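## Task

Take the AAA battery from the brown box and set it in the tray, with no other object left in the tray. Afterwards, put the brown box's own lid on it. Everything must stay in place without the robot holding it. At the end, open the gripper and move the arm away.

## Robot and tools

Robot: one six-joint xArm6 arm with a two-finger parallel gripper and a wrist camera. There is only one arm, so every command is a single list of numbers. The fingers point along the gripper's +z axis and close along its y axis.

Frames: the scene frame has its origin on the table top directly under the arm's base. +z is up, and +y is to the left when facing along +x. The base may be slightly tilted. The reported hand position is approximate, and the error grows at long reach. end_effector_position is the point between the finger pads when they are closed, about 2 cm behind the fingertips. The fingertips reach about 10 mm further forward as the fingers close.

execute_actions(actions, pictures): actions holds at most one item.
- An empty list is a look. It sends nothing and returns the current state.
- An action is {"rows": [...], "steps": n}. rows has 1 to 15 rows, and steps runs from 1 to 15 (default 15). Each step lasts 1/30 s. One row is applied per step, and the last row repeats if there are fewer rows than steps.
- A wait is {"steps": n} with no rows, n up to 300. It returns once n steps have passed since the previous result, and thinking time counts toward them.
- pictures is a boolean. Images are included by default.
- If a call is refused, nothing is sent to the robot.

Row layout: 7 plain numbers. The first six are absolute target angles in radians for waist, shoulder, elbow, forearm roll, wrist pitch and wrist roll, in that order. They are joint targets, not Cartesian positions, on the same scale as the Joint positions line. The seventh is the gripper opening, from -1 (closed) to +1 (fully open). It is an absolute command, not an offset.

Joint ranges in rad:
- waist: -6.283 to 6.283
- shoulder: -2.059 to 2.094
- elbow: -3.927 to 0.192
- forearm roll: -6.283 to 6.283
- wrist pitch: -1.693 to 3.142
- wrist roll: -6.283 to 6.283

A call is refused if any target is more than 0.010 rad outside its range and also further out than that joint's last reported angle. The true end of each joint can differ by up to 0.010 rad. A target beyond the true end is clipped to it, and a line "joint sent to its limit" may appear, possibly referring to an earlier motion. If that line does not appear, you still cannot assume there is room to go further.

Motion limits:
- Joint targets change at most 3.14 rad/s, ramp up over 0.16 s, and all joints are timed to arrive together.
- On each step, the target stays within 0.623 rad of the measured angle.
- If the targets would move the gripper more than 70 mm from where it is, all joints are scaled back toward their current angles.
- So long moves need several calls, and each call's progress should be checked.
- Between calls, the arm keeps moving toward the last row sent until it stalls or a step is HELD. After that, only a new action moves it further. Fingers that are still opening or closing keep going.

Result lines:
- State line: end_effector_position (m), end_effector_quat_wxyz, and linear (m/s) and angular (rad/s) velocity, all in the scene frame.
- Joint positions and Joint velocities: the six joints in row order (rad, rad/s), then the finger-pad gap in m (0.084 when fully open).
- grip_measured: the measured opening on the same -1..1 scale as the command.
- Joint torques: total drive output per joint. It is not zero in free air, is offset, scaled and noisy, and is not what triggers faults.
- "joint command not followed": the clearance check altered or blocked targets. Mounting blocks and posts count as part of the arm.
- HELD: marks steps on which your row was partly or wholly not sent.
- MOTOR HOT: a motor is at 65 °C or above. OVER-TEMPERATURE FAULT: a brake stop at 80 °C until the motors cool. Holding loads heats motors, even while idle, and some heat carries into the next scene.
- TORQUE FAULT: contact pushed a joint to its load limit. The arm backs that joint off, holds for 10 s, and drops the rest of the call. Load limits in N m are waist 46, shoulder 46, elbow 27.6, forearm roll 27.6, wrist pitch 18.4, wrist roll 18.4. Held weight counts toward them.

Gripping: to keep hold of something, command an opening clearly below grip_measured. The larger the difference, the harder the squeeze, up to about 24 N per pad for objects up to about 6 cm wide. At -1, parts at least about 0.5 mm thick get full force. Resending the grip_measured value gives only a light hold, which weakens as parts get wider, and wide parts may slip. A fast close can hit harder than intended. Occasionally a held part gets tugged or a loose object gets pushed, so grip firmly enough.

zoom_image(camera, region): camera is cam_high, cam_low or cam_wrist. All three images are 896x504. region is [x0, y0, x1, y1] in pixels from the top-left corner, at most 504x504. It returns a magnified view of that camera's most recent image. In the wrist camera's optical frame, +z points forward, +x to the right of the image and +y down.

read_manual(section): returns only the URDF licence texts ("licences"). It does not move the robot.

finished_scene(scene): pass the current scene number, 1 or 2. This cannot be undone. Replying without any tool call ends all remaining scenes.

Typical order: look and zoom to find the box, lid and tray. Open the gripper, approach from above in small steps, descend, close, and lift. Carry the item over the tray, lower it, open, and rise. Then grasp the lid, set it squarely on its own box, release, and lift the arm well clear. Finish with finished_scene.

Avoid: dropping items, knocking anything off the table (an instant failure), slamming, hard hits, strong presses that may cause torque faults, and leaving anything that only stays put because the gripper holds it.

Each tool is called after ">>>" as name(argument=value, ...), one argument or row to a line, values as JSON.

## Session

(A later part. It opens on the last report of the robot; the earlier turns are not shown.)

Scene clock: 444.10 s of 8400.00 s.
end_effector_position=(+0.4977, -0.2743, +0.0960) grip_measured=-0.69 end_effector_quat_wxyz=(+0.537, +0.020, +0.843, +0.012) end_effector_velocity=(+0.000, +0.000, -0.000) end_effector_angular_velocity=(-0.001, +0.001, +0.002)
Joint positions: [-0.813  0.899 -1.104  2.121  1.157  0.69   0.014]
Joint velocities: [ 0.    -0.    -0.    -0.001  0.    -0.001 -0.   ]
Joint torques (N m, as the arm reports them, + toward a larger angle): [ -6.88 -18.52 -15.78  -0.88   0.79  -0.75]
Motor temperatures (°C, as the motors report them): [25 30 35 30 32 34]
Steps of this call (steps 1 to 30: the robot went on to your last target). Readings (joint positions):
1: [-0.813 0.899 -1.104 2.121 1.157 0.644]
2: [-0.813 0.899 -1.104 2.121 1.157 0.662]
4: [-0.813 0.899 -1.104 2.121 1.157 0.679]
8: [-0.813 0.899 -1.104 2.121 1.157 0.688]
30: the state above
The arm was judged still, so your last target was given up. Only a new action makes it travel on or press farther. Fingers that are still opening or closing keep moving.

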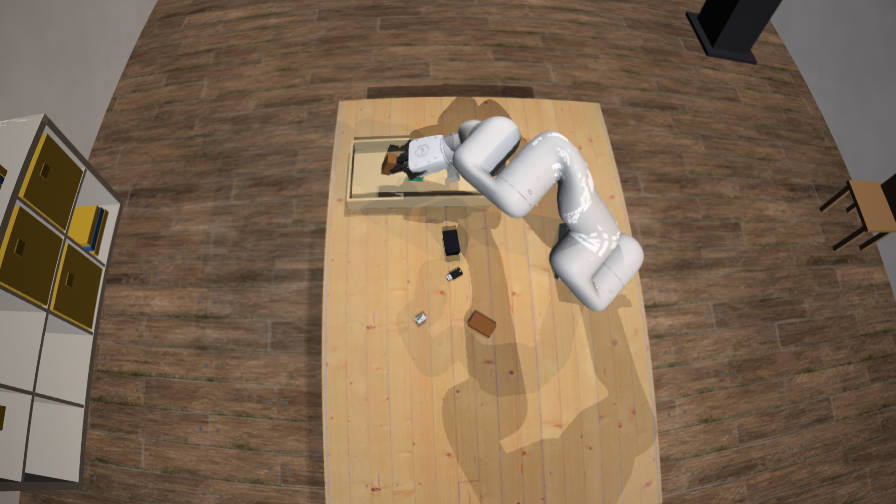

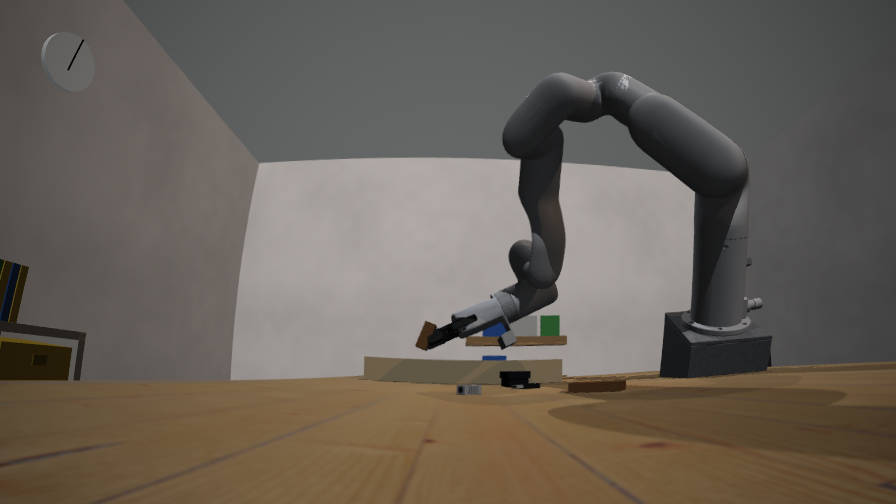

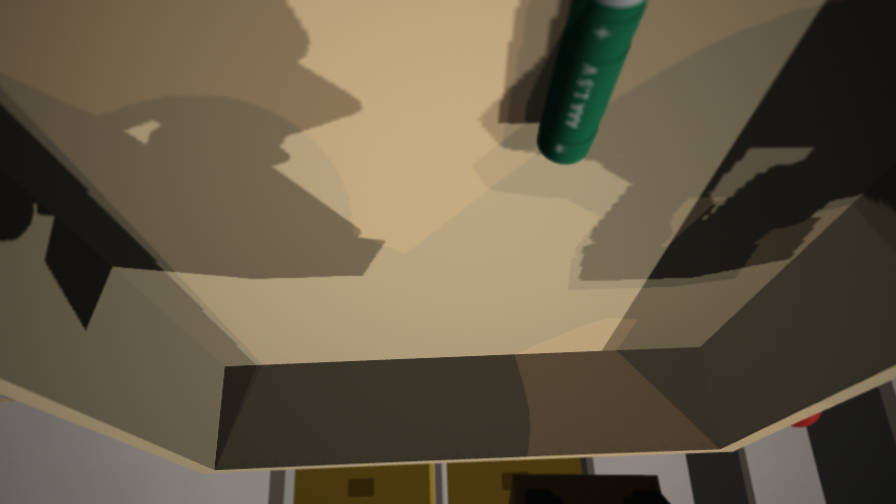

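>>> execute_actions(
  actions=[
    {"rows":[[-0.813,0.85,-1.104,2.121,1.157,-0.9,-0.7]]},
  ],
  pictures=false,
)

>>> execute_actions(
  actions=[
    {"rows":[[-0.81,0.75,-1.104,2.121,1.1,-2.45,-0.7]]},
  ],
  pictures=false,
)

>>> execute_actions(
  actions=[
    {"rows":[[-0.4,0.4,-0.9,2.45,0.9,-2.46,-0.7]]},
  ],
  pictures=false,
)

>>> execute_actions(
  actions=[
    {"rows":[[0.03,0.24,-0.69,2.78,0.69,-2.47,-0.7]]},
  ],
  pictures=false,
)

>>> execute_actions(
  actions=[
    {"rows":[[0.05,0.3,-0.69,2.78,0.69,-2.47,-0.7]]},
  ],
  pictures=false,
)

>>> execute_actions(
  actions=[
    {"rows":[[0.05,0.342,-0.69,2.78,0.69,-2.47,-0.7]]},
  ],
  pictures=false,
)

>>> execute_actions(
  actions=[
    {"rows":[[0.05,0.342,-0.69,2.78,0.69,-2.47,-1]]},
  ],
  pictures=false,
)

>>> execute_actions(
  actions=[
    {"rows":[[0.05,0.342,-0.69,2.78,0.69,-2.47,0.3]]},
  ],
)

>>> zoom_image(
  camera="cam_low",
  region=[370,330,470,400],
)

>>> zoom_image(
  camera="cam_high",
  region=[370,260,440,320],
)

Scene clock: 463.97 s of 8400.00 s.
end_effector_position=(+0.5109, -0.2732, +0.1228) grip_measured=-0.69 end_effector_quat_wxyz=(+0.471, -0.430, +0.716, -0.282) end_effector_velocity=(+0.001, +0.001, +0.006) end_effector_angular_velocity=(-2.800, -0.009, +1.208)
Joint positions: [-0.813  0.852 -1.104  2.121  1.157 -0.401  0.014]
Joint velocities: [-0.    -0.015  0.007  0.    -0.002 -3.044 -0.   ]
Joint torques (N m, as the arm reports them, + toward a larger angle): [ -7.   -18.34 -16.54  -0.74   0.88  -0.78]
Motor temperatures (°C, as the motors report them): [26 31 37 30 32 34]
Steps of this call (steps 1 to 90: nothing new was sent; then 16.37 s passed at rest; steps 91 to 105: all 15 steps of this action). Readings (joint positions):
91: [-0.813 0.899 -1.104 2.121 1.157 0.689]
92: [-0.813 0.899 -1.104 2.121 1.157 0.681]
94: [-0.813 0.895 -1.103 2.121 1.157 0.622]
98: [-0.813 0.872 -1.104 2.121 1.157 0.309]
105: the state above

Scene clock: 464.47 s of 8400.00 s.
end_effector_position=(+0.5287, -0.2753, +0.1708) grip_measured=-0.69 end_effector_quat_wxyz=(-0.115, +0.807, -0.193, +0.545) end_effector_velocity=(-0.002, -0.000, +0.002) end_effector_angular_velocity=(-2.831, +0.089, +1.149)
Joint positions: [-0.81   0.753 -1.103  2.121  1.101 -1.931  0.014]
Joint velocities: [ 0.001 -0.014  0.009 -0.001 -0.018 -3.051 -0.   ]
Joint torques (N m, as the arm reports them, + toward a larger angle): [ -7.17 -18.47 -18.5   -0.66   0.91  -0.65]
Motor temperatures (°C, as the motors report them): [26 31 37 30 32 34]
Steps of this call (steps 1 to 15: all 15 steps of this action). Readings (joint positions):
1: [-0.813 0.851 -1.104 2.121 1.157 -0.502]
2: [-0.813 0.851 -1.104 2.121 1.156 -0.604]
4: [-0.813 0.840 -1.102 2.121 1.149 -0.807]
8: [-0.811 0.780 -1.106 2.121 1.118 -1.216]
15: the state above

Scene clock: 464.97 s of 8400.00 s.
end_effector_position=(+0.5990, -0.1032, +0.1881) grip_measured=-0.69 end_effector_quat_wxyz=(+0.018, +0.832, +0.040, +0.553) end_effector_velocity=(+0.067, +0.363, +0.019) end_effector_angular_velocity=(-0.191, -0.002, +0.256)
Joint positions: [-0.442  0.436 -0.922  2.414  0.923 -2.441  0.014]
Joint velocities: [ 0.7   -0.595  0.325  0.522 -0.305 -0.268 -0.   ]
Joint torques (N m, as the arm reports them, + toward a larger angle): [-15.05  -9.15 -17.44  -2.59   0.23  -0.47]
Motor temperatures (°C, as the motors report them): [26 31 37 30 32 34]
Steps of this call (steps 1 to 15: all 15 steps of this action). Readings (joint positions):
1: [-0.810 0.752 -1.103 2.121 1.101 -2.033]
2: [-0.808 0.750 -1.102 2.123 1.099 -2.128]
4: [-0.777 0.722 -1.082 2.153 1.079 -2.277]
8: [-0.654 0.618 -1.027 2.246 1.024 -2.360]
15: the state above

Scene clock: 465.47 s of 8400.00 s.
end_effector_position=(+0.5377, +0.0716, +0.0887) grip_measured=-0.69 end_effector_quat_wxyz=(-0.015, +0.887, +0.020, +0.461) end_effector_velocity=(-0.134, +0.182, -0.113) end_effector_angular_velocity=(+0.064, +0.307, +0.019)
Joint positions: [ 0.001  0.252 -0.704  2.755  0.706 -2.469  0.014]
Joint velocities: [ 0.516 -0.199  0.254  0.371 -0.236 -0.023  0.   ]
Joint torques (N m, as the arm reports them, + toward a larger angle): [-13.62 -11.45 -16.45  -3.02   0.75  -0.62]
Motor temperatures (°C, as the motors report them): [26 31 37 30 32 34]
Steps of this call (steps 1 to 15: all 15 steps of this action). Readings (joint positions):
1: [-0.422 0.420 -0.914 2.429 0.914 -2.448]
2: [-0.406 0.409 -0.906 2.443 0.905 -2.451]
4: [-0.351 0.387 -0.877 2.489 0.875 -2.454]
8: [-0.216 0.337 -0.810 2.591 0.810 -2.459]
15: the state above

Scene clock: 465.97 s of 8400.00 s.
end_effector_position=(+0.5138, +0.0767, +0.0522) grip_measured=-0.69 end_effector_quat_wxyz=(-0.013, +0.905, +0.014, +0.426) end_effector_velocity=(-0.003, +0.001, -0.003) end_effector_angular_velocity=(+0.001, +0.008, -0.001)
Joint positions: [ 0.049  0.3   -0.69   2.78   0.69  -2.47   0.014]
Joint velocities: [ 0.004  0.002  0.004  0.001 -0.001  0.001 -0.   ]
Joint torques (N m, as the arm reports them, + toward a larger angle): [ -5.62 -13.57 -11.15  -1.66   0.41  -0.69]
Motor temperatures (°C, as the motors report them): [26 31 37 30 32 34]
Steps of this call (steps 1 to 15: all 15 steps of this action). Readings (joint positions):
1: [0.014 0.248 -0.698 2.765 0.700 -2.469]
2: [0.022 0.250 -0.695 2.771 0.696 -2.469]
4: [0.037 0.277 -0.695 2.776 0.693 -2.470]
8: [0.047 0.300 -0.689 2.779 0.690 -2.470]
15: the state above

Scene clock: 466.47 s of 8400.00 s.
end_effector_position=(+0.4986, +0.0661, +0.0315) grip_measured=-0.69 end_effector_quat_wxyz=(-0.007, +0.914, +0.006, +0.405) end_effector_velocity=(+0.006, -0.000, +0.005) end_effector_angular_velocity=(-0.001, -0.010, -0.001)
Joint positions: [ 0.05   0.343 -0.686  2.78   0.688 -2.47   0.014]
Joint velocities: [-0.005 -0.004 -0.011 -0.001 -0.006  0.001  0.   ]
Joint torques (N m, as the arm reports them, + toward a larger angle): [ -4.32 -12.12  -8.7   -1.93  -0.14  -0.76]
Motor temperatures (°C, as the motors report them): [26 31 37 30 32 34]
Steps of this call (steps 1 to 15: all 15 steps of this action). Readings (joint positions):
1: [0.049 0.300 -0.690 2.780 0.690 -2.470]
2: [0.049 0.305 -0.691 2.780 0.690 -2.470]
4: [0.049 0.326 -0.693 2.780 0.691 -2.470]
8: [0.049 0.338 -0.695 2.781 0.693 -2.470]
15: the state above

Scene clock: 466.97 s of 8400.00 s.
end_effector_position=(+0.5015, +0.0673, +0.0333) grip_measured=-0.69 end_effector_quat_wxyz=(-0.008, +0.913, +0.007, +0.408) end_effector_velocity=(+0.002, +0.001, +0.002) end_effector_angular_velocity=(+0.002, -0.006, +0.003)
Joint positions: [ 0.05   0.342 -0.69   2.78   0.69  -2.47   0.014]
Joint velocities: [-0.001 -0.003 -0.002 -0.001  0.002  0.001  0.   ]
Joint torques (N m, as the arm reports them, + toward a larger angle): [ -5.62 -13.6  -10.26  -1.54   0.28  -0.72]
Motor temperatures (°C, as the motors report them): [26 31 37 30 32 34]
Steps of this call (steps 1 to 15: all 15 steps of this action). Readings (joint positions):
1: [0.050 0.343 -0.686 2.780 0.688 -2.470]
2: [0.050 0.343 -0.686 2.780 0.688 -2.470]
4: [0.050 0.343 -0.687 2.780 0.688 -2.470]
8: [0.051 0.343 -0.689 2.780 0.689 -2.470]
15: the state above

Scene clock: 467.47 s of 8400.00 s.
end_effector_position=(+0.5018, +0.0673, +0.0336) grip_measured=-0.67 end_effector_quat_wxyz=(-0.008, +0.913, +0.007, +0.408) end_effector_velocity=(+0.001, +0.000, +0.001) end_effector_angular_velocity=(-0.001, -0.002, +0.002)
Joint positions: [ 0.05   0.342 -0.69   2.78   0.69  -2.47   0.015]
Joint velocities: [-0.001 -0.002 -0.001 -0.001 -0.    -0.001  0.   ]
Joint torques (N m, as the arm reports them, + toward a larger angle): [ -5.61 -13.67 -10.31  -1.71   0.24  -0.67]
Motor temperatures (°C, as the motors report them): [26 31 37 30 32 34]
Steps of this call (steps 1 to 15: all 15 steps of this action). Readings (joint positions):
1: [0.050 0.342 -0.690 2.780 0.690 -2.470]
2: [0.050 0.342 -0.690 2.780 0.690 -2.470]
4: [0.050 0.342 -0.690 2.780 0.690 -2.470]
8: [0.050 0.342 -0.690 2.780 0.690 -2.470]
15: the state above

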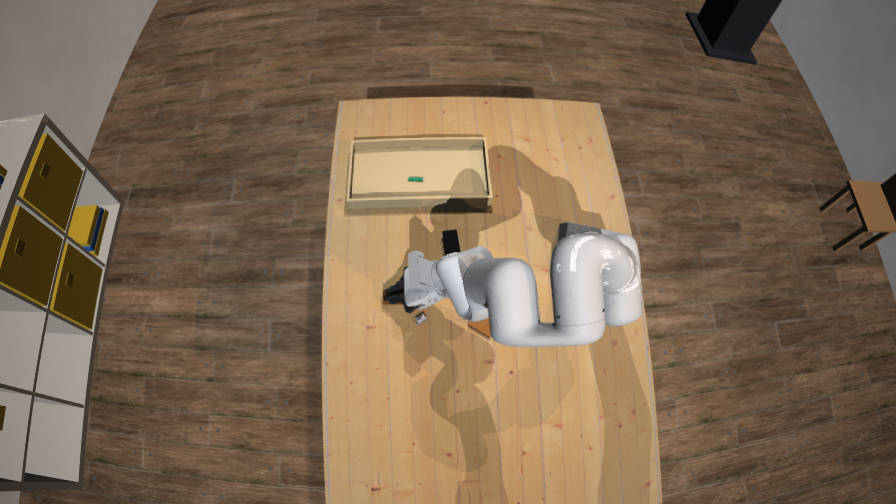

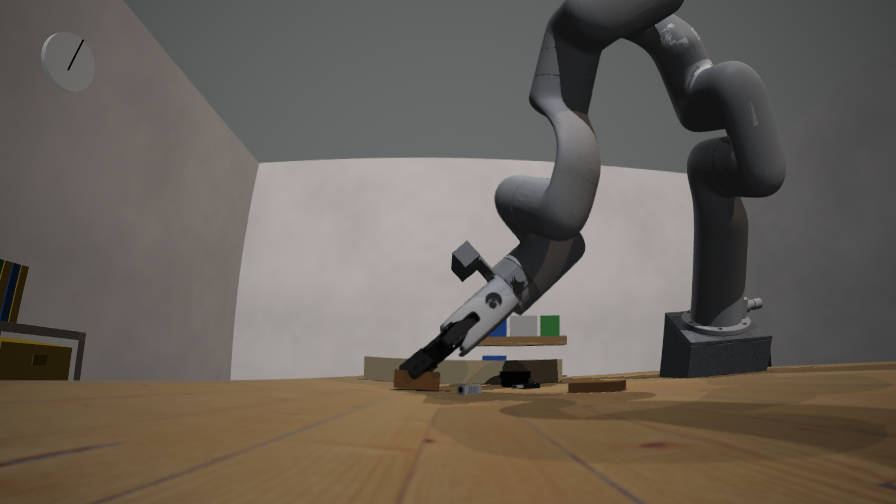

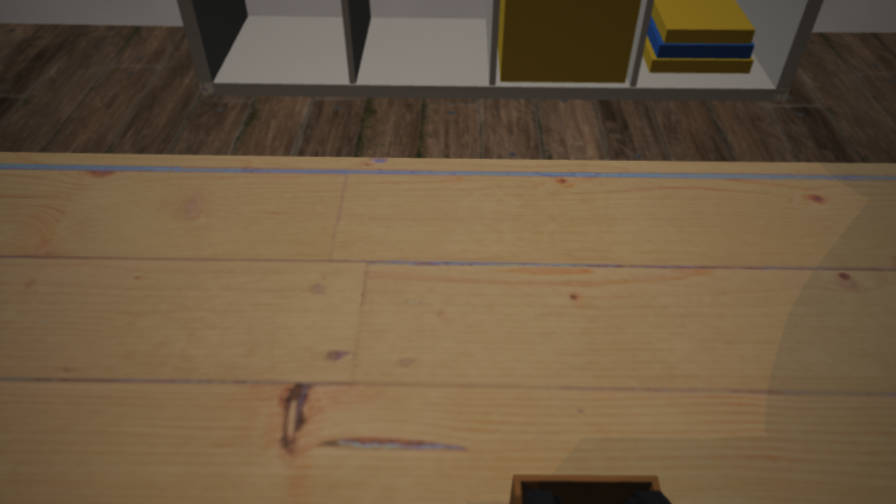

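Region (370, 330, 470, 400) of cam_low's 896x504 image, scaled by 5.040, with more detail than that image has; it fills the top 353 rows of this view, and the rest is white.

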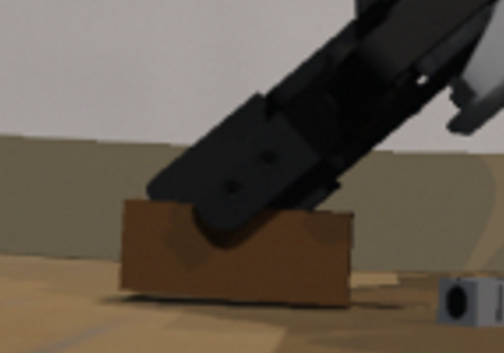

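Region (370, 260, 440, 320) of cam_high's 896x504 image, scaled by 7.200, with more detail than that image has; it fills the top 432 rows of this view, and the rest is white.

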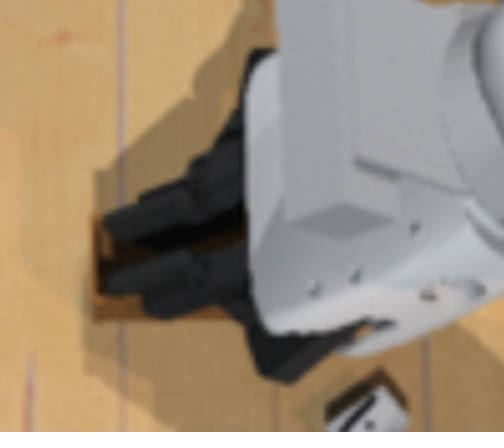

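>>> execute_actions(
  actions=[
    {"rows":[[0.05,0.355,-0.65,2.86,0.785,-2.535,-0.673]]},
  ],
)

>>> zoom_image(
  camera="cam_low",
  region=[370,330,470,400],
)

Scene clock: 472.87 s of 8400.00 s.
end_effector_position=(+0.4993, +0.0650, +0.0326) grip_measured=-0.68 end_effector_quat_wxyz=(-0.007, +0.900, +0.003, +0.436) end_effector_velocity=(-0.001, -0.000, -0.002) end_effector_angular_velocity=(-0.001, +0.001, -0.000)
Joint positions: [ 0.05   0.354 -0.651  2.86   0.785 -2.535  0.014]
Joint velocities: [ 0.001  0.004  0.001  0.002  0.003 -0.003 -0.   ]
Joint torques (N m, as the arm reports them, + toward a larger angle): [-4.71 -9.72 -5.64 -1.75 -0.72 -0.75]
Motor temperatures (°C, as the motors report them): [26 31 36 30 32 34]
Steps of this call (steps 1 to 15: the robot went on to your last target; steps 16 to 90: nothing new was sent; then 1.90 s passed at rest; steps 91 to 105: all 15 steps of this action). Readings (joint positions):
91: [0.050 0.342 -0.690 2.781 0.691 -2.471]
92: [0.050 0.343 -0.687 2.787 0.699 -2.476]
94: [0.050 0.348 -0.671 2.822 0.740 -2.504]
98: [0.050 0.353 -0.653 2.855 0.780 -2.531]
105: the state above

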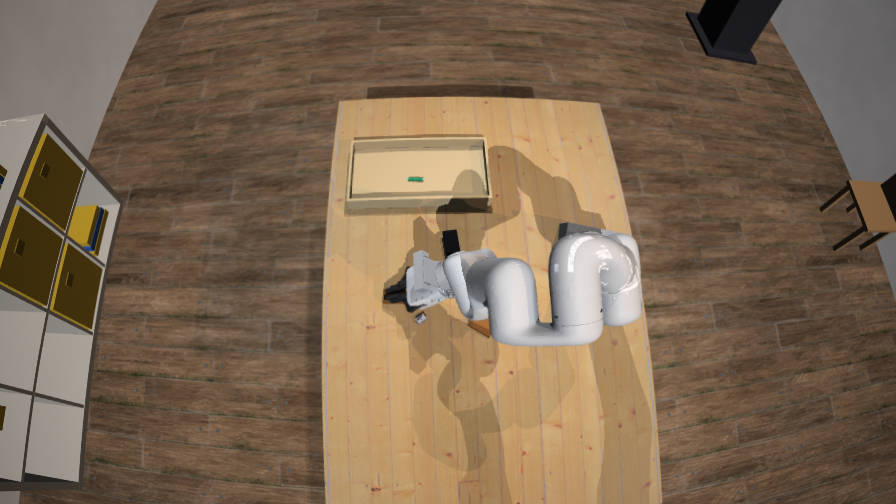

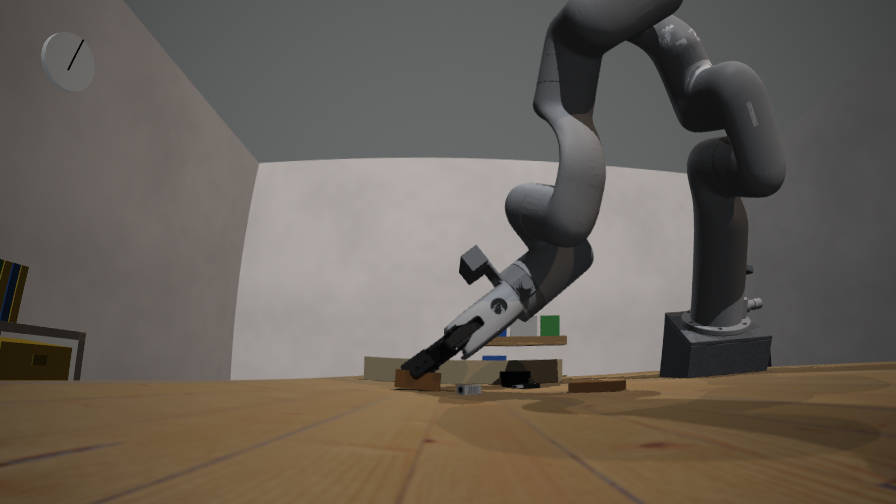

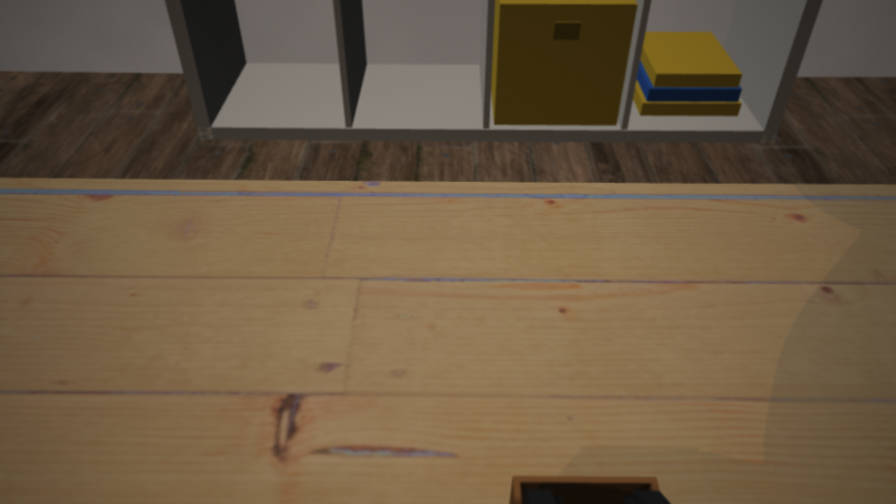

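Region (370, 330, 470, 400) of cam_low's 896x504 image, scaled by 5.040, with more detail than that image has; it fills the top 353 rows of this view, and the rest is white.

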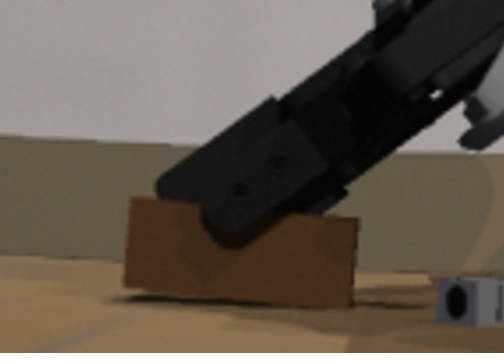

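Press down further to flatten.

>>> execute_actions(
  actions=[
    {"rows":[[0.05,0.368,-0.645,2.86,0.785,-2.535,-0.673]]},
  ],
)

>>> zoom_image(
  camera="cam_low",
  region=[370,330,470,400],
)

Scene clock: 476.40 s of 8400.00 s.
end_effector_position=(+0.4965, +0.0631, +0.0293) grip_measured=-0.68 end_effector_quat_wxyz=(-0.006, +0.901, +0.002, +0.434) end_effector_velocity=(+0.000, +0.001, +0.000) end_effector_angular_velocity=(+0.001, -0.001, +0.002)
Joint positions: [ 0.049  0.361 -0.648  2.86   0.789 -2.535  0.014]
Joint velocities: [ 0.001 -0.     0.001 -0.001  0.003  0.     0.   ]
Joint torques (N m, as the arm reports them, + toward a larger angle): [-1.02  2.92 10.38 -3.78 -5.55 -0.64]
Motor temperatures (°C, as the motors report them): [25 31 36 30 32 34]
Steps of this call (steps 1 to 15: the robot went on to your last target; steps 16 to 90: nothing new was sent; then 0.03 s passed at rest; steps 91 to 105: all 15 steps of this action). Readings (joint positions):
91: [0.050 0.355 -0.650 2.860 0.785 -2.535]
92: [0.050 0.357 -0.650 2.860 0.786 -2.535]
94: [0.050 0.361 -0.649 2.860 0.788 -2.535]
98: [0.049 0.362 -0.649 2.860 0.789 -2.535]
105: the state above

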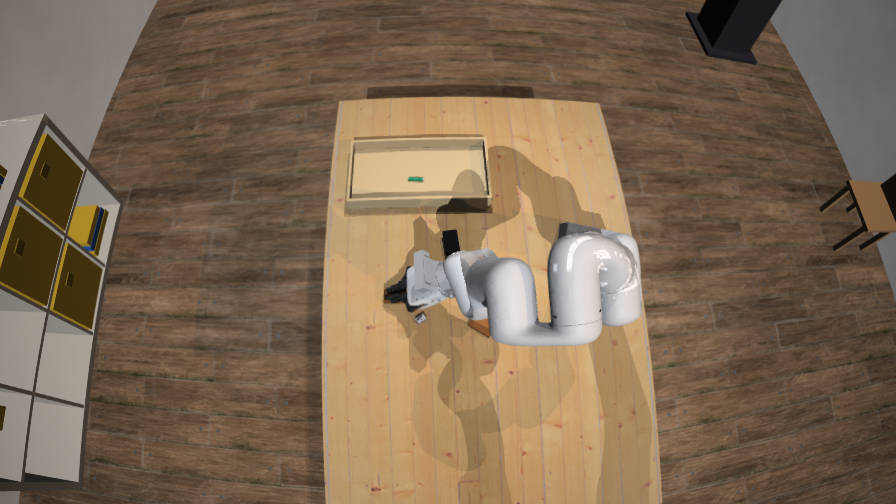

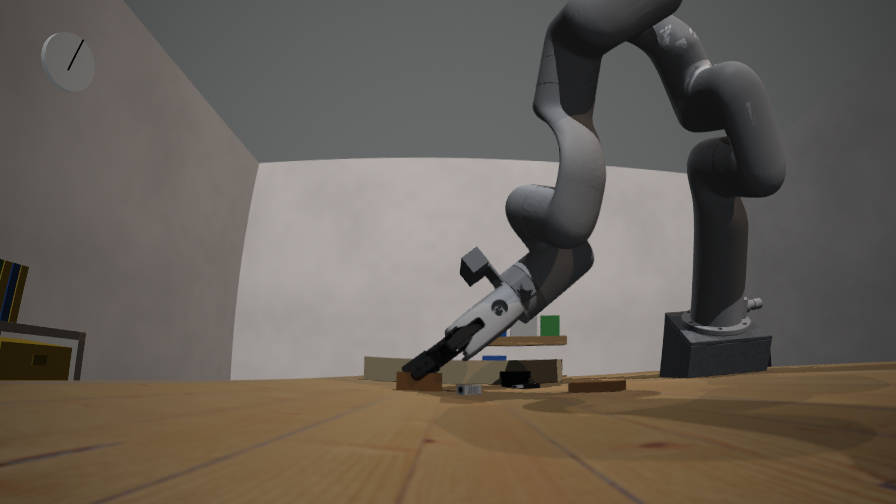

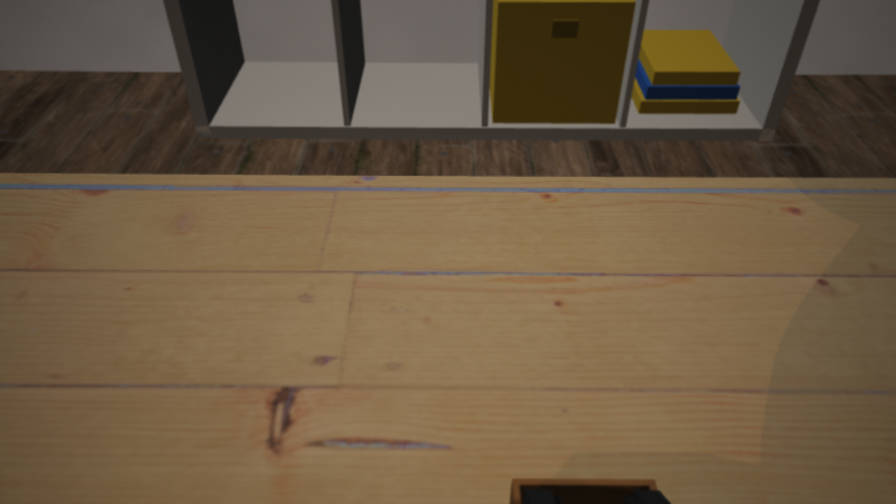

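Region (370, 330, 470, 400) of cam_low's 896x504 image, scaled by 5.040, with more detail than that image has; it fills the top 353 rows of this view, and the rest is white.

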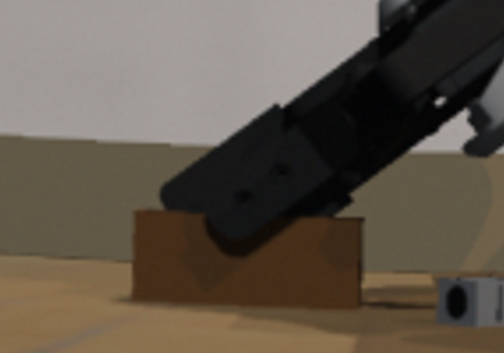

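>>> execute_actions(
  actions=[
    {"rows":[[0.05,0.372,-0.611,2.931,0.88,-2.596,-0.673]]},
  ],
)

>>> zoom_image(
  camera="cam_low",
  region=[370,330,470,400],
)

Scene clock: 480.33 s of 8400.00 s.
end_effector_position=(+0.4928, +0.0591, +0.0297) grip_measured=-0.68 end_effector_quat_wxyz=(+0.001, +0.888, +0.001, +0.460) end_effector_velocity=(+0.001, -0.002, +0.000) end_effector_angular_velocity=(-0.001, -0.003, -0.005)
Joint positions: [ 0.051  0.373 -0.61   2.93   0.879 -2.596  0.014]
Joint velocities: [-0.004  0.003 -0.002  0.003  0.002 -0.002 -0.   ]
Joint torques (N m, as the arm reports them, + toward a larger angle): [-2.92 -3.42  2.85 -2.79 -3.26 -0.96]
Motor temperatures (°C, as the motors report them): [25 31 35 30 33 34]
Steps of this call (steps 1 to 15: the robot went on to your last target; steps 16 to 90: nothing new was sent; then 0.43 s passed at rest; steps 91 to 105: all 15 steps of this action). Readings (joint positions):
91: [0.050 0.361 -0.648 2.861 0.789 -2.536]
92: [0.050 0.362 -0.646 2.866 0.796 -2.540]
94: [0.052 0.366 -0.630 2.896 0.836 -2.567]
98: [0.052 0.371 -0.612 2.926 0.874 -2.592]
105: the state above

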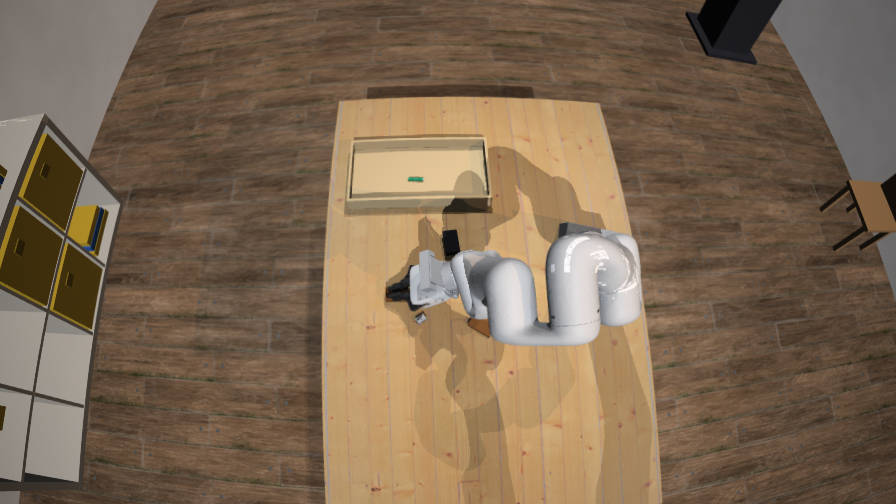

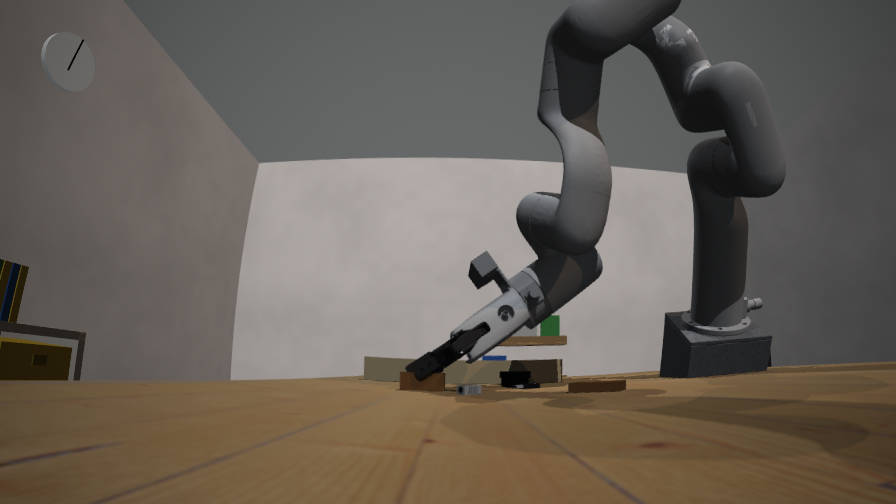

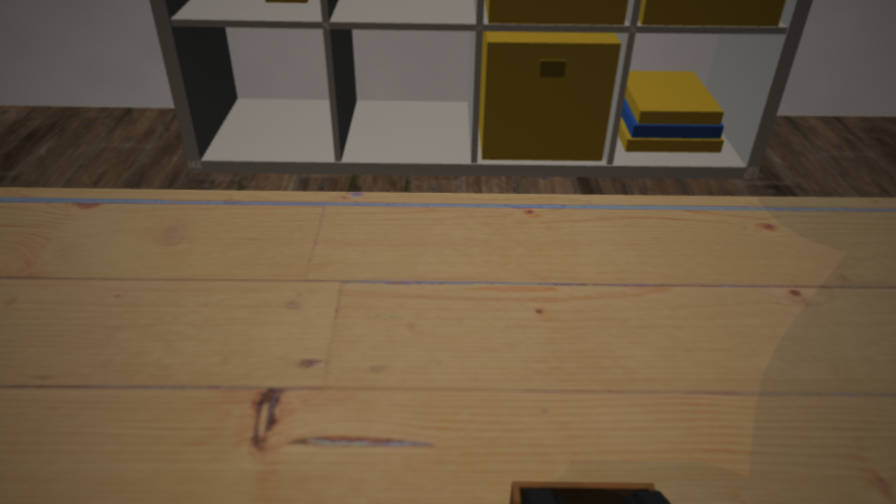

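Region (370, 330, 470, 400) of cam_low's 896x504 image, scaled by 5.040, with more detail than that image has; it fills the top 353 rows of this view, and the rest is white.

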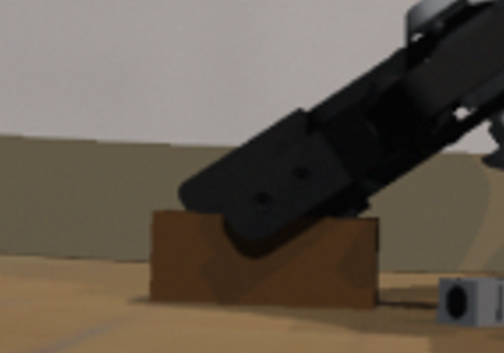

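>>> execute_actions(
  actions=[
    {"rows":[[0.05,0.385,-0.565,2.99,0.99,-2.645,-0.673]]},
  ],
)

>>> zoom_image(
  camera="cam_low",
  region=[370,330,470,400],
)

Scene clock: 484.60 s of 8400.00 s.
end_effector_position=(+0.4885, +0.0542, +0.0328) grip_measured=-0.68 end_effector_quat_wxyz=(+0.006, +0.872, +0.001, +0.489) end_effector_velocity=(-0.001, -0.000, +0.000) end_effector_angular_velocity=(-0.000, -0.002, -0.001)
Joint positions: [ 0.05   0.385 -0.565  2.99   0.989 -2.645  0.014]
Joint velocities: [-0.    -0.001  0.003  0.002  0.004 -0.001 -0.   ]
Joint torques (N m, as the arm reports them, + toward a larger angle): [ -4.78 -11.72  -6.25  -1.4    0.22  -0.7 ]
Motor temperatures (°C, as the motors report them): [25 31 35 30 33 34]
Steps of this call (steps 1 to 15: the robot went on to your last target; steps 16 to 90: nothing new was sent; then 0.77 s passed at rest; steps 91 to 105: all 15 steps of this action). Readings (joint positions):
91: [0.050 0.372 -0.611 2.931 0.881 -2.596]
92: [0.050 0.373 -0.608 2.935 0.889 -2.600]
94: [0.051 0.378 -0.590 2.960 0.934 -2.620]
98: [0.050 0.385 -0.568 2.986 0.983 -2.642]
105: the state above

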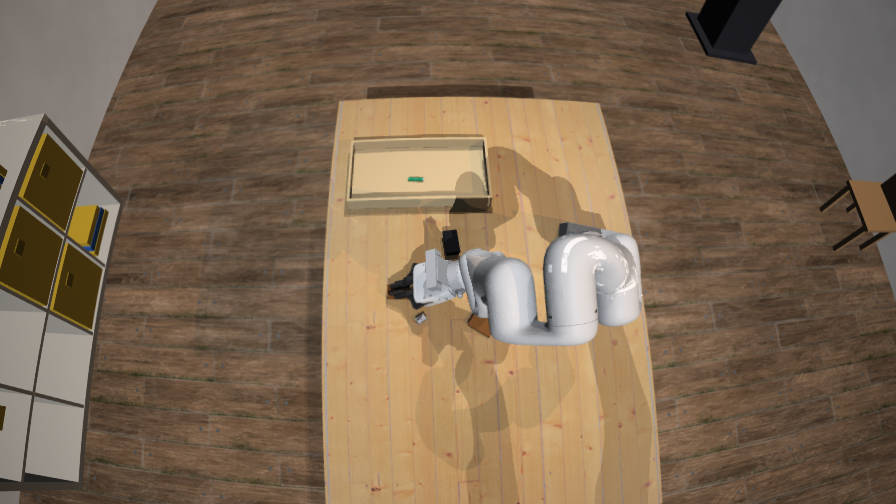

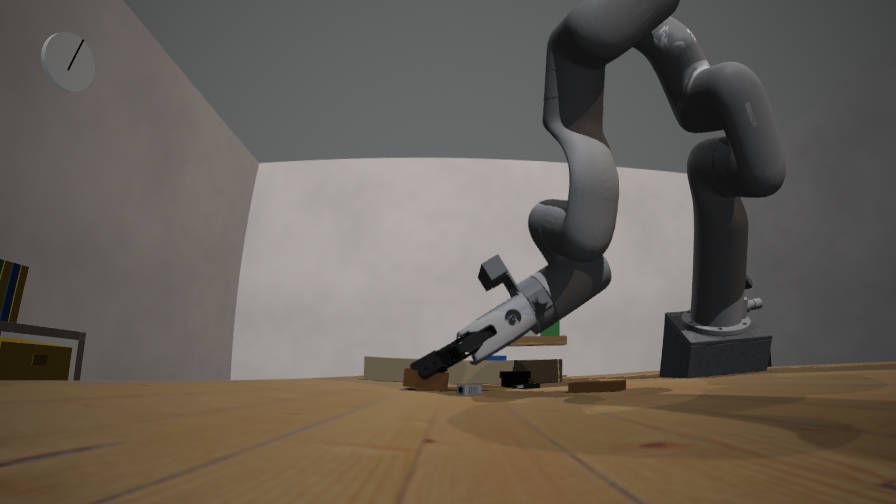

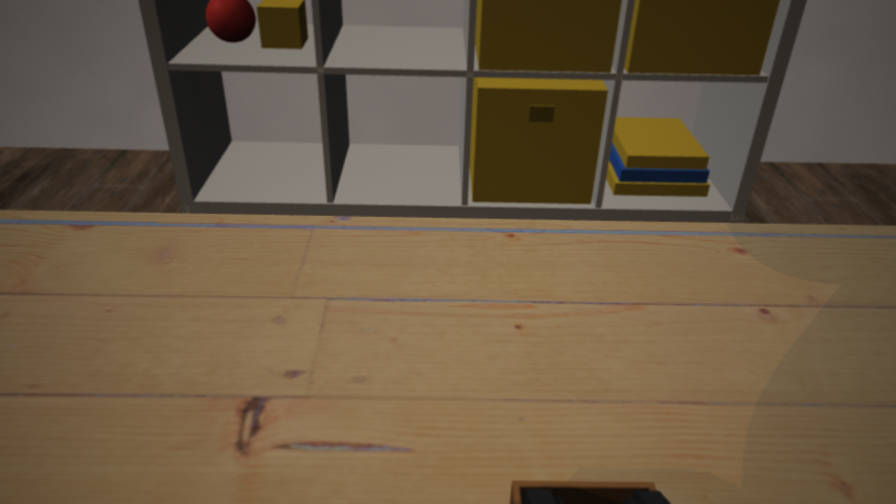

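Region (370, 330, 470, 400) of cam_low's 896x504 image, scaled by 5.040, with more detail than that image has; it fills the top 353 rows of this view, and the rest is white.

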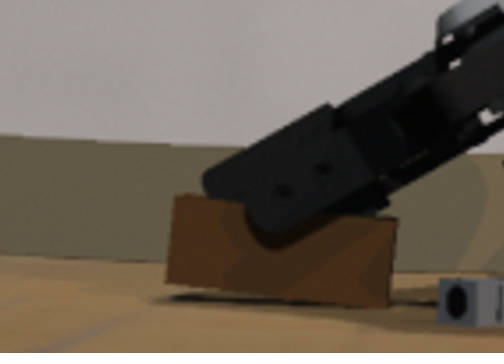

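>>> execute_actions(
  actions=[
    {"rows":[[0.05,0.392,-0.567,2.99,0.99,-2.645,-0.673],[0.05,0.396,-0.572,2.99,0.988,-2.645,-0.673],[0.05,0.4,-0.578,2.99,0.985,-2.645,-0.673],[0.05,0.404,-0.585,2.99,0.982,-2.645,-0.673],[0.05,0.408,-0.592,2.99,0.979,-2.645,-0.673],[0.05,0.412,-0.6,2.99,0.975,-2.645,-0.673]]},
  ],
)

>>> zoom_image(
  camera="cam_low",
  region=[370,330,470,400],
)

Scene clock: 491.70 s of 8400.00 s.
end_effector_position=(+0.4978, +0.0525, +0.0299) grip_measured=-0.68 end_effector_quat_wxyz=(+0.008, +0.872, +0.001, +0.489) end_effector_velocity=(-0.001, -0.000, -0.001) end_effector_angular_velocity=(-0.001, +0.004, +0.001)
Joint positions: [ 0.049  0.41  -0.601  2.991  0.977 -2.645  0.014]
Joint velocities: [ 0.     0.003 -0.001 -0.002 -0.002 -0.     0.   ]
Joint torques (N m, as the arm reports them, + toward a larger angle): [-2.25 -6.21 -3.66 -2.86 -1.56 -0.92]
Motor temperatures (°C, as the motors report them): [25 31 35 30 32 34]
Steps of this call (steps 1 to 15: the robot went on to your last target; steps 16 to 90: nothing new was sent; then 3.60 s passed at rest; steps 91 to 105: all 15 steps of this action). Readings (joint positions):
91: [0.050 0.385 -0.565 2.990 0.990 -2.645]
92: [0.050 0.387 -0.566 2.990 0.990 -2.645]
94: [0.050 0.392 -0.572 2.990 0.989 -2.645]
98: [0.049 0.406 -0.593 2.991 0.980 -2.645]
105: the state above

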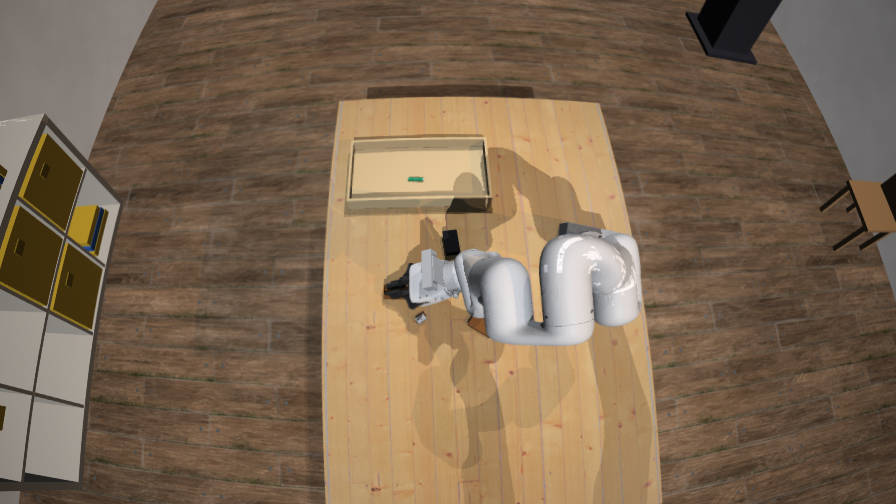

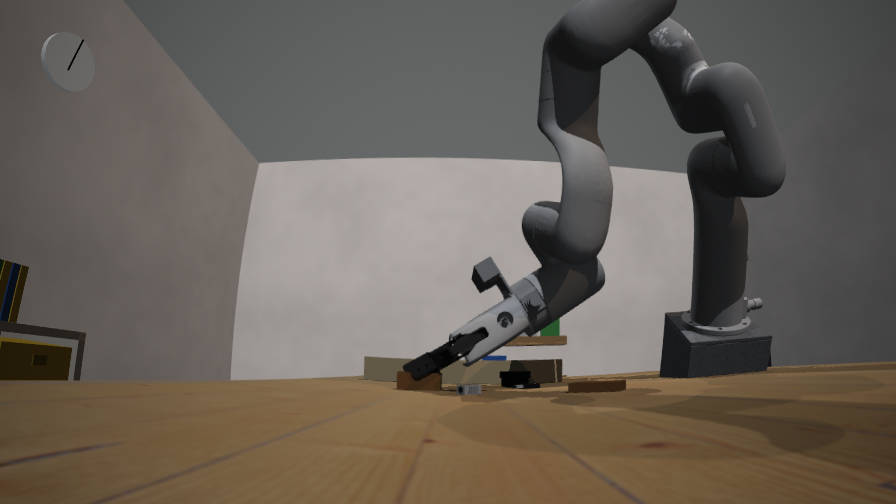

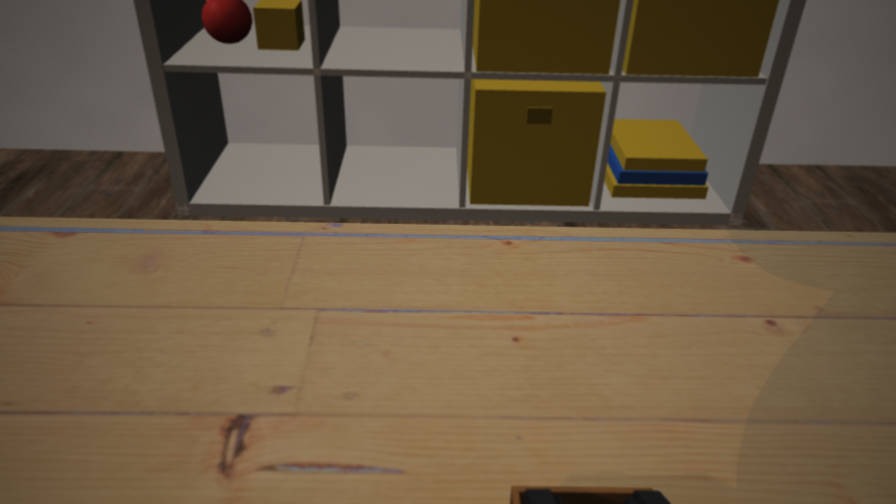

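Region (370, 330, 470, 400) of cam_low's 896x504 image, scaled by 5.040, with more detail than that image has; it fills the top 353 rows of this view, and the rest is white.

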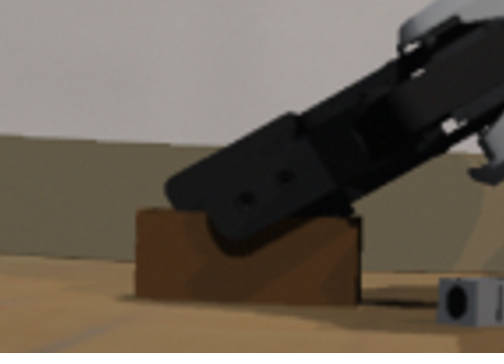

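>>> execute_actions(
  actions=[
    {"rows":[[0.05,0.42,-0.597,3.0,1.0,-2.654,-0.673],[0.05,0.428,-0.593,3.01,1.02,-2.663,-0.673],[0.05,0.436,-0.59,3.02,1.04,-2.672,-0.673],[0.05,0.444,-0.587,3.03,1.065,-2.68,-0.673],[0.05,0.452,-0.585,3.04,1.085,-2.69,-0.673]]},
  ],
)

>>> zoom_image(
  camera="cam_low",
  region=[370,330,470,400],
)

Scene clock: 498.80 s of 8400.00 s.
end_effector_position=(+0.4987, +0.0467, +0.0286) grip_measured=-0.68 end_effector_quat_wxyz=(+0.015, +0.856, +0.005, +0.517) end_effector_velocity=(-0.001, -0.006, -0.000) end_effector_angular_velocity=(-0.005, -0.003, -0.015)
Joint positions: [ 0.051  0.452 -0.586  3.039  1.087 -2.69   0.014]
Joint velocities: [-0.008  0.006  0.002  0.009  0.003 -0.005  0.   ]
Joint torques (N m, as the arm reports them, + toward a larger angle): [-2.59 -1.8   5.71 -3.2  -4.38 -0.98]
Motor temperatures (°C, as the motors report them): [25 30 34 30 33 34]
Steps of this call (steps 1 to 15: the robot went on to your last target; steps 16 to 90: nothing new was sent; then 3.60 s passed at rest; steps 91 to 105: all 15 steps of this action). Readings (joint positions):
91: [0.050 0.411 -0.600 2.990 0.976 -2.645]
92: [0.050 0.413 -0.599 2.992 0.982 -2.647]
94: [0.051 0.420 -0.595 3.002 1.006 -2.657]
98: [0.054 0.444 -0.587 3.030 1.071 -2.682]
105: the state above

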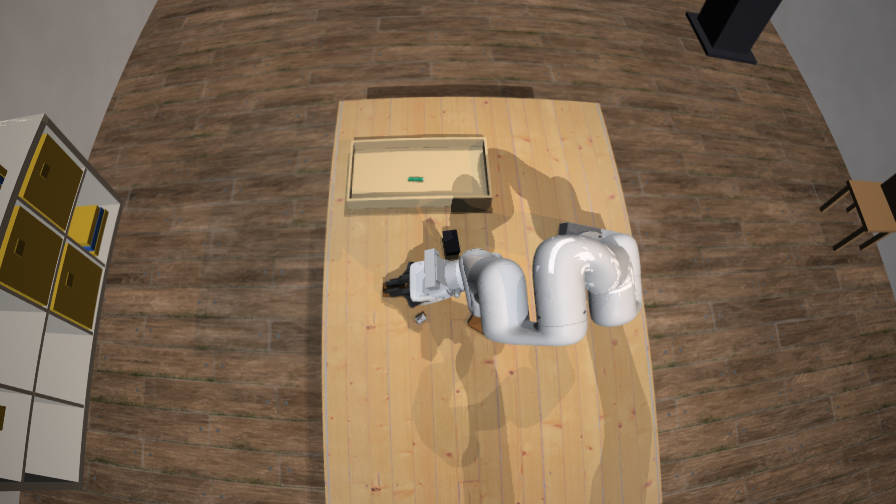

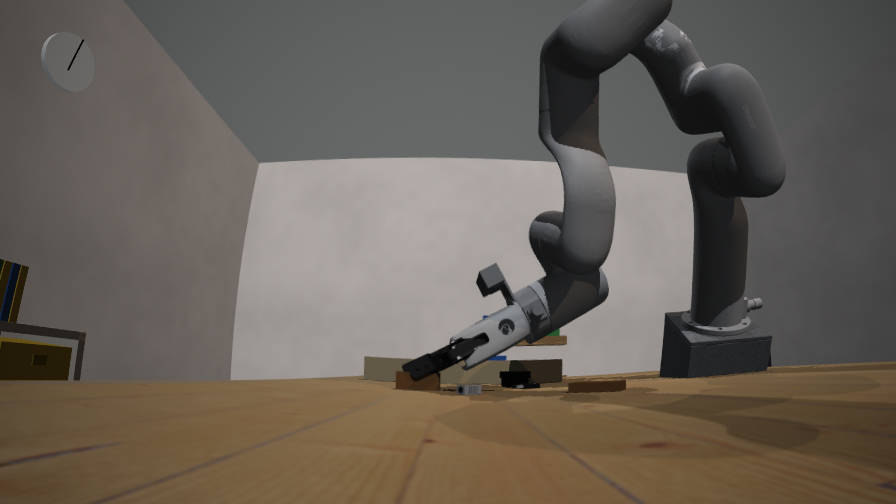

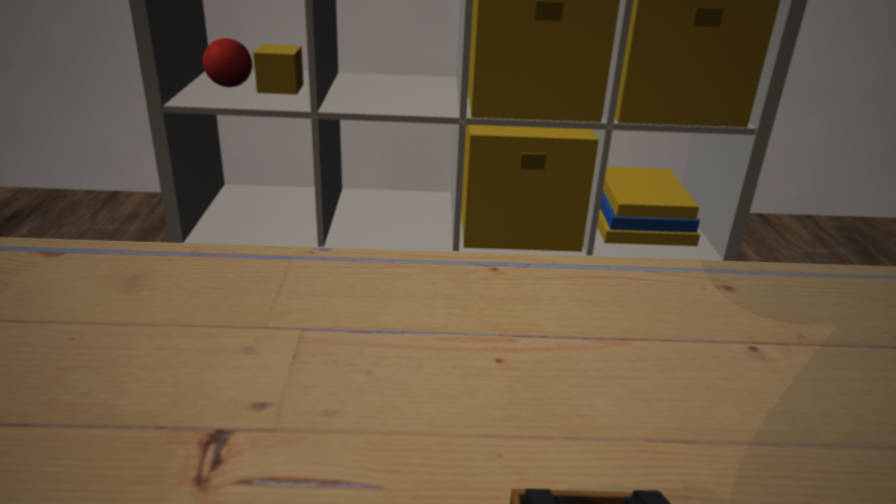

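Region (370, 330, 470, 400) of cam_low's 896x504 image, scaled by 5.040, with more detail than that image has; it fills the top 353 rows of this view, and the rest is white.

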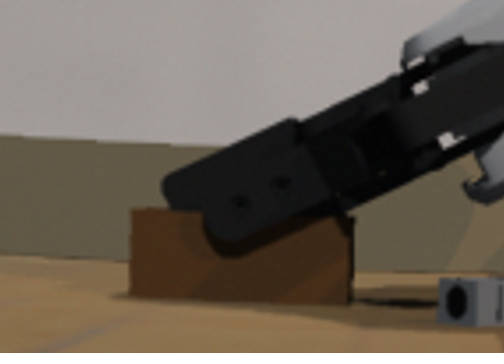

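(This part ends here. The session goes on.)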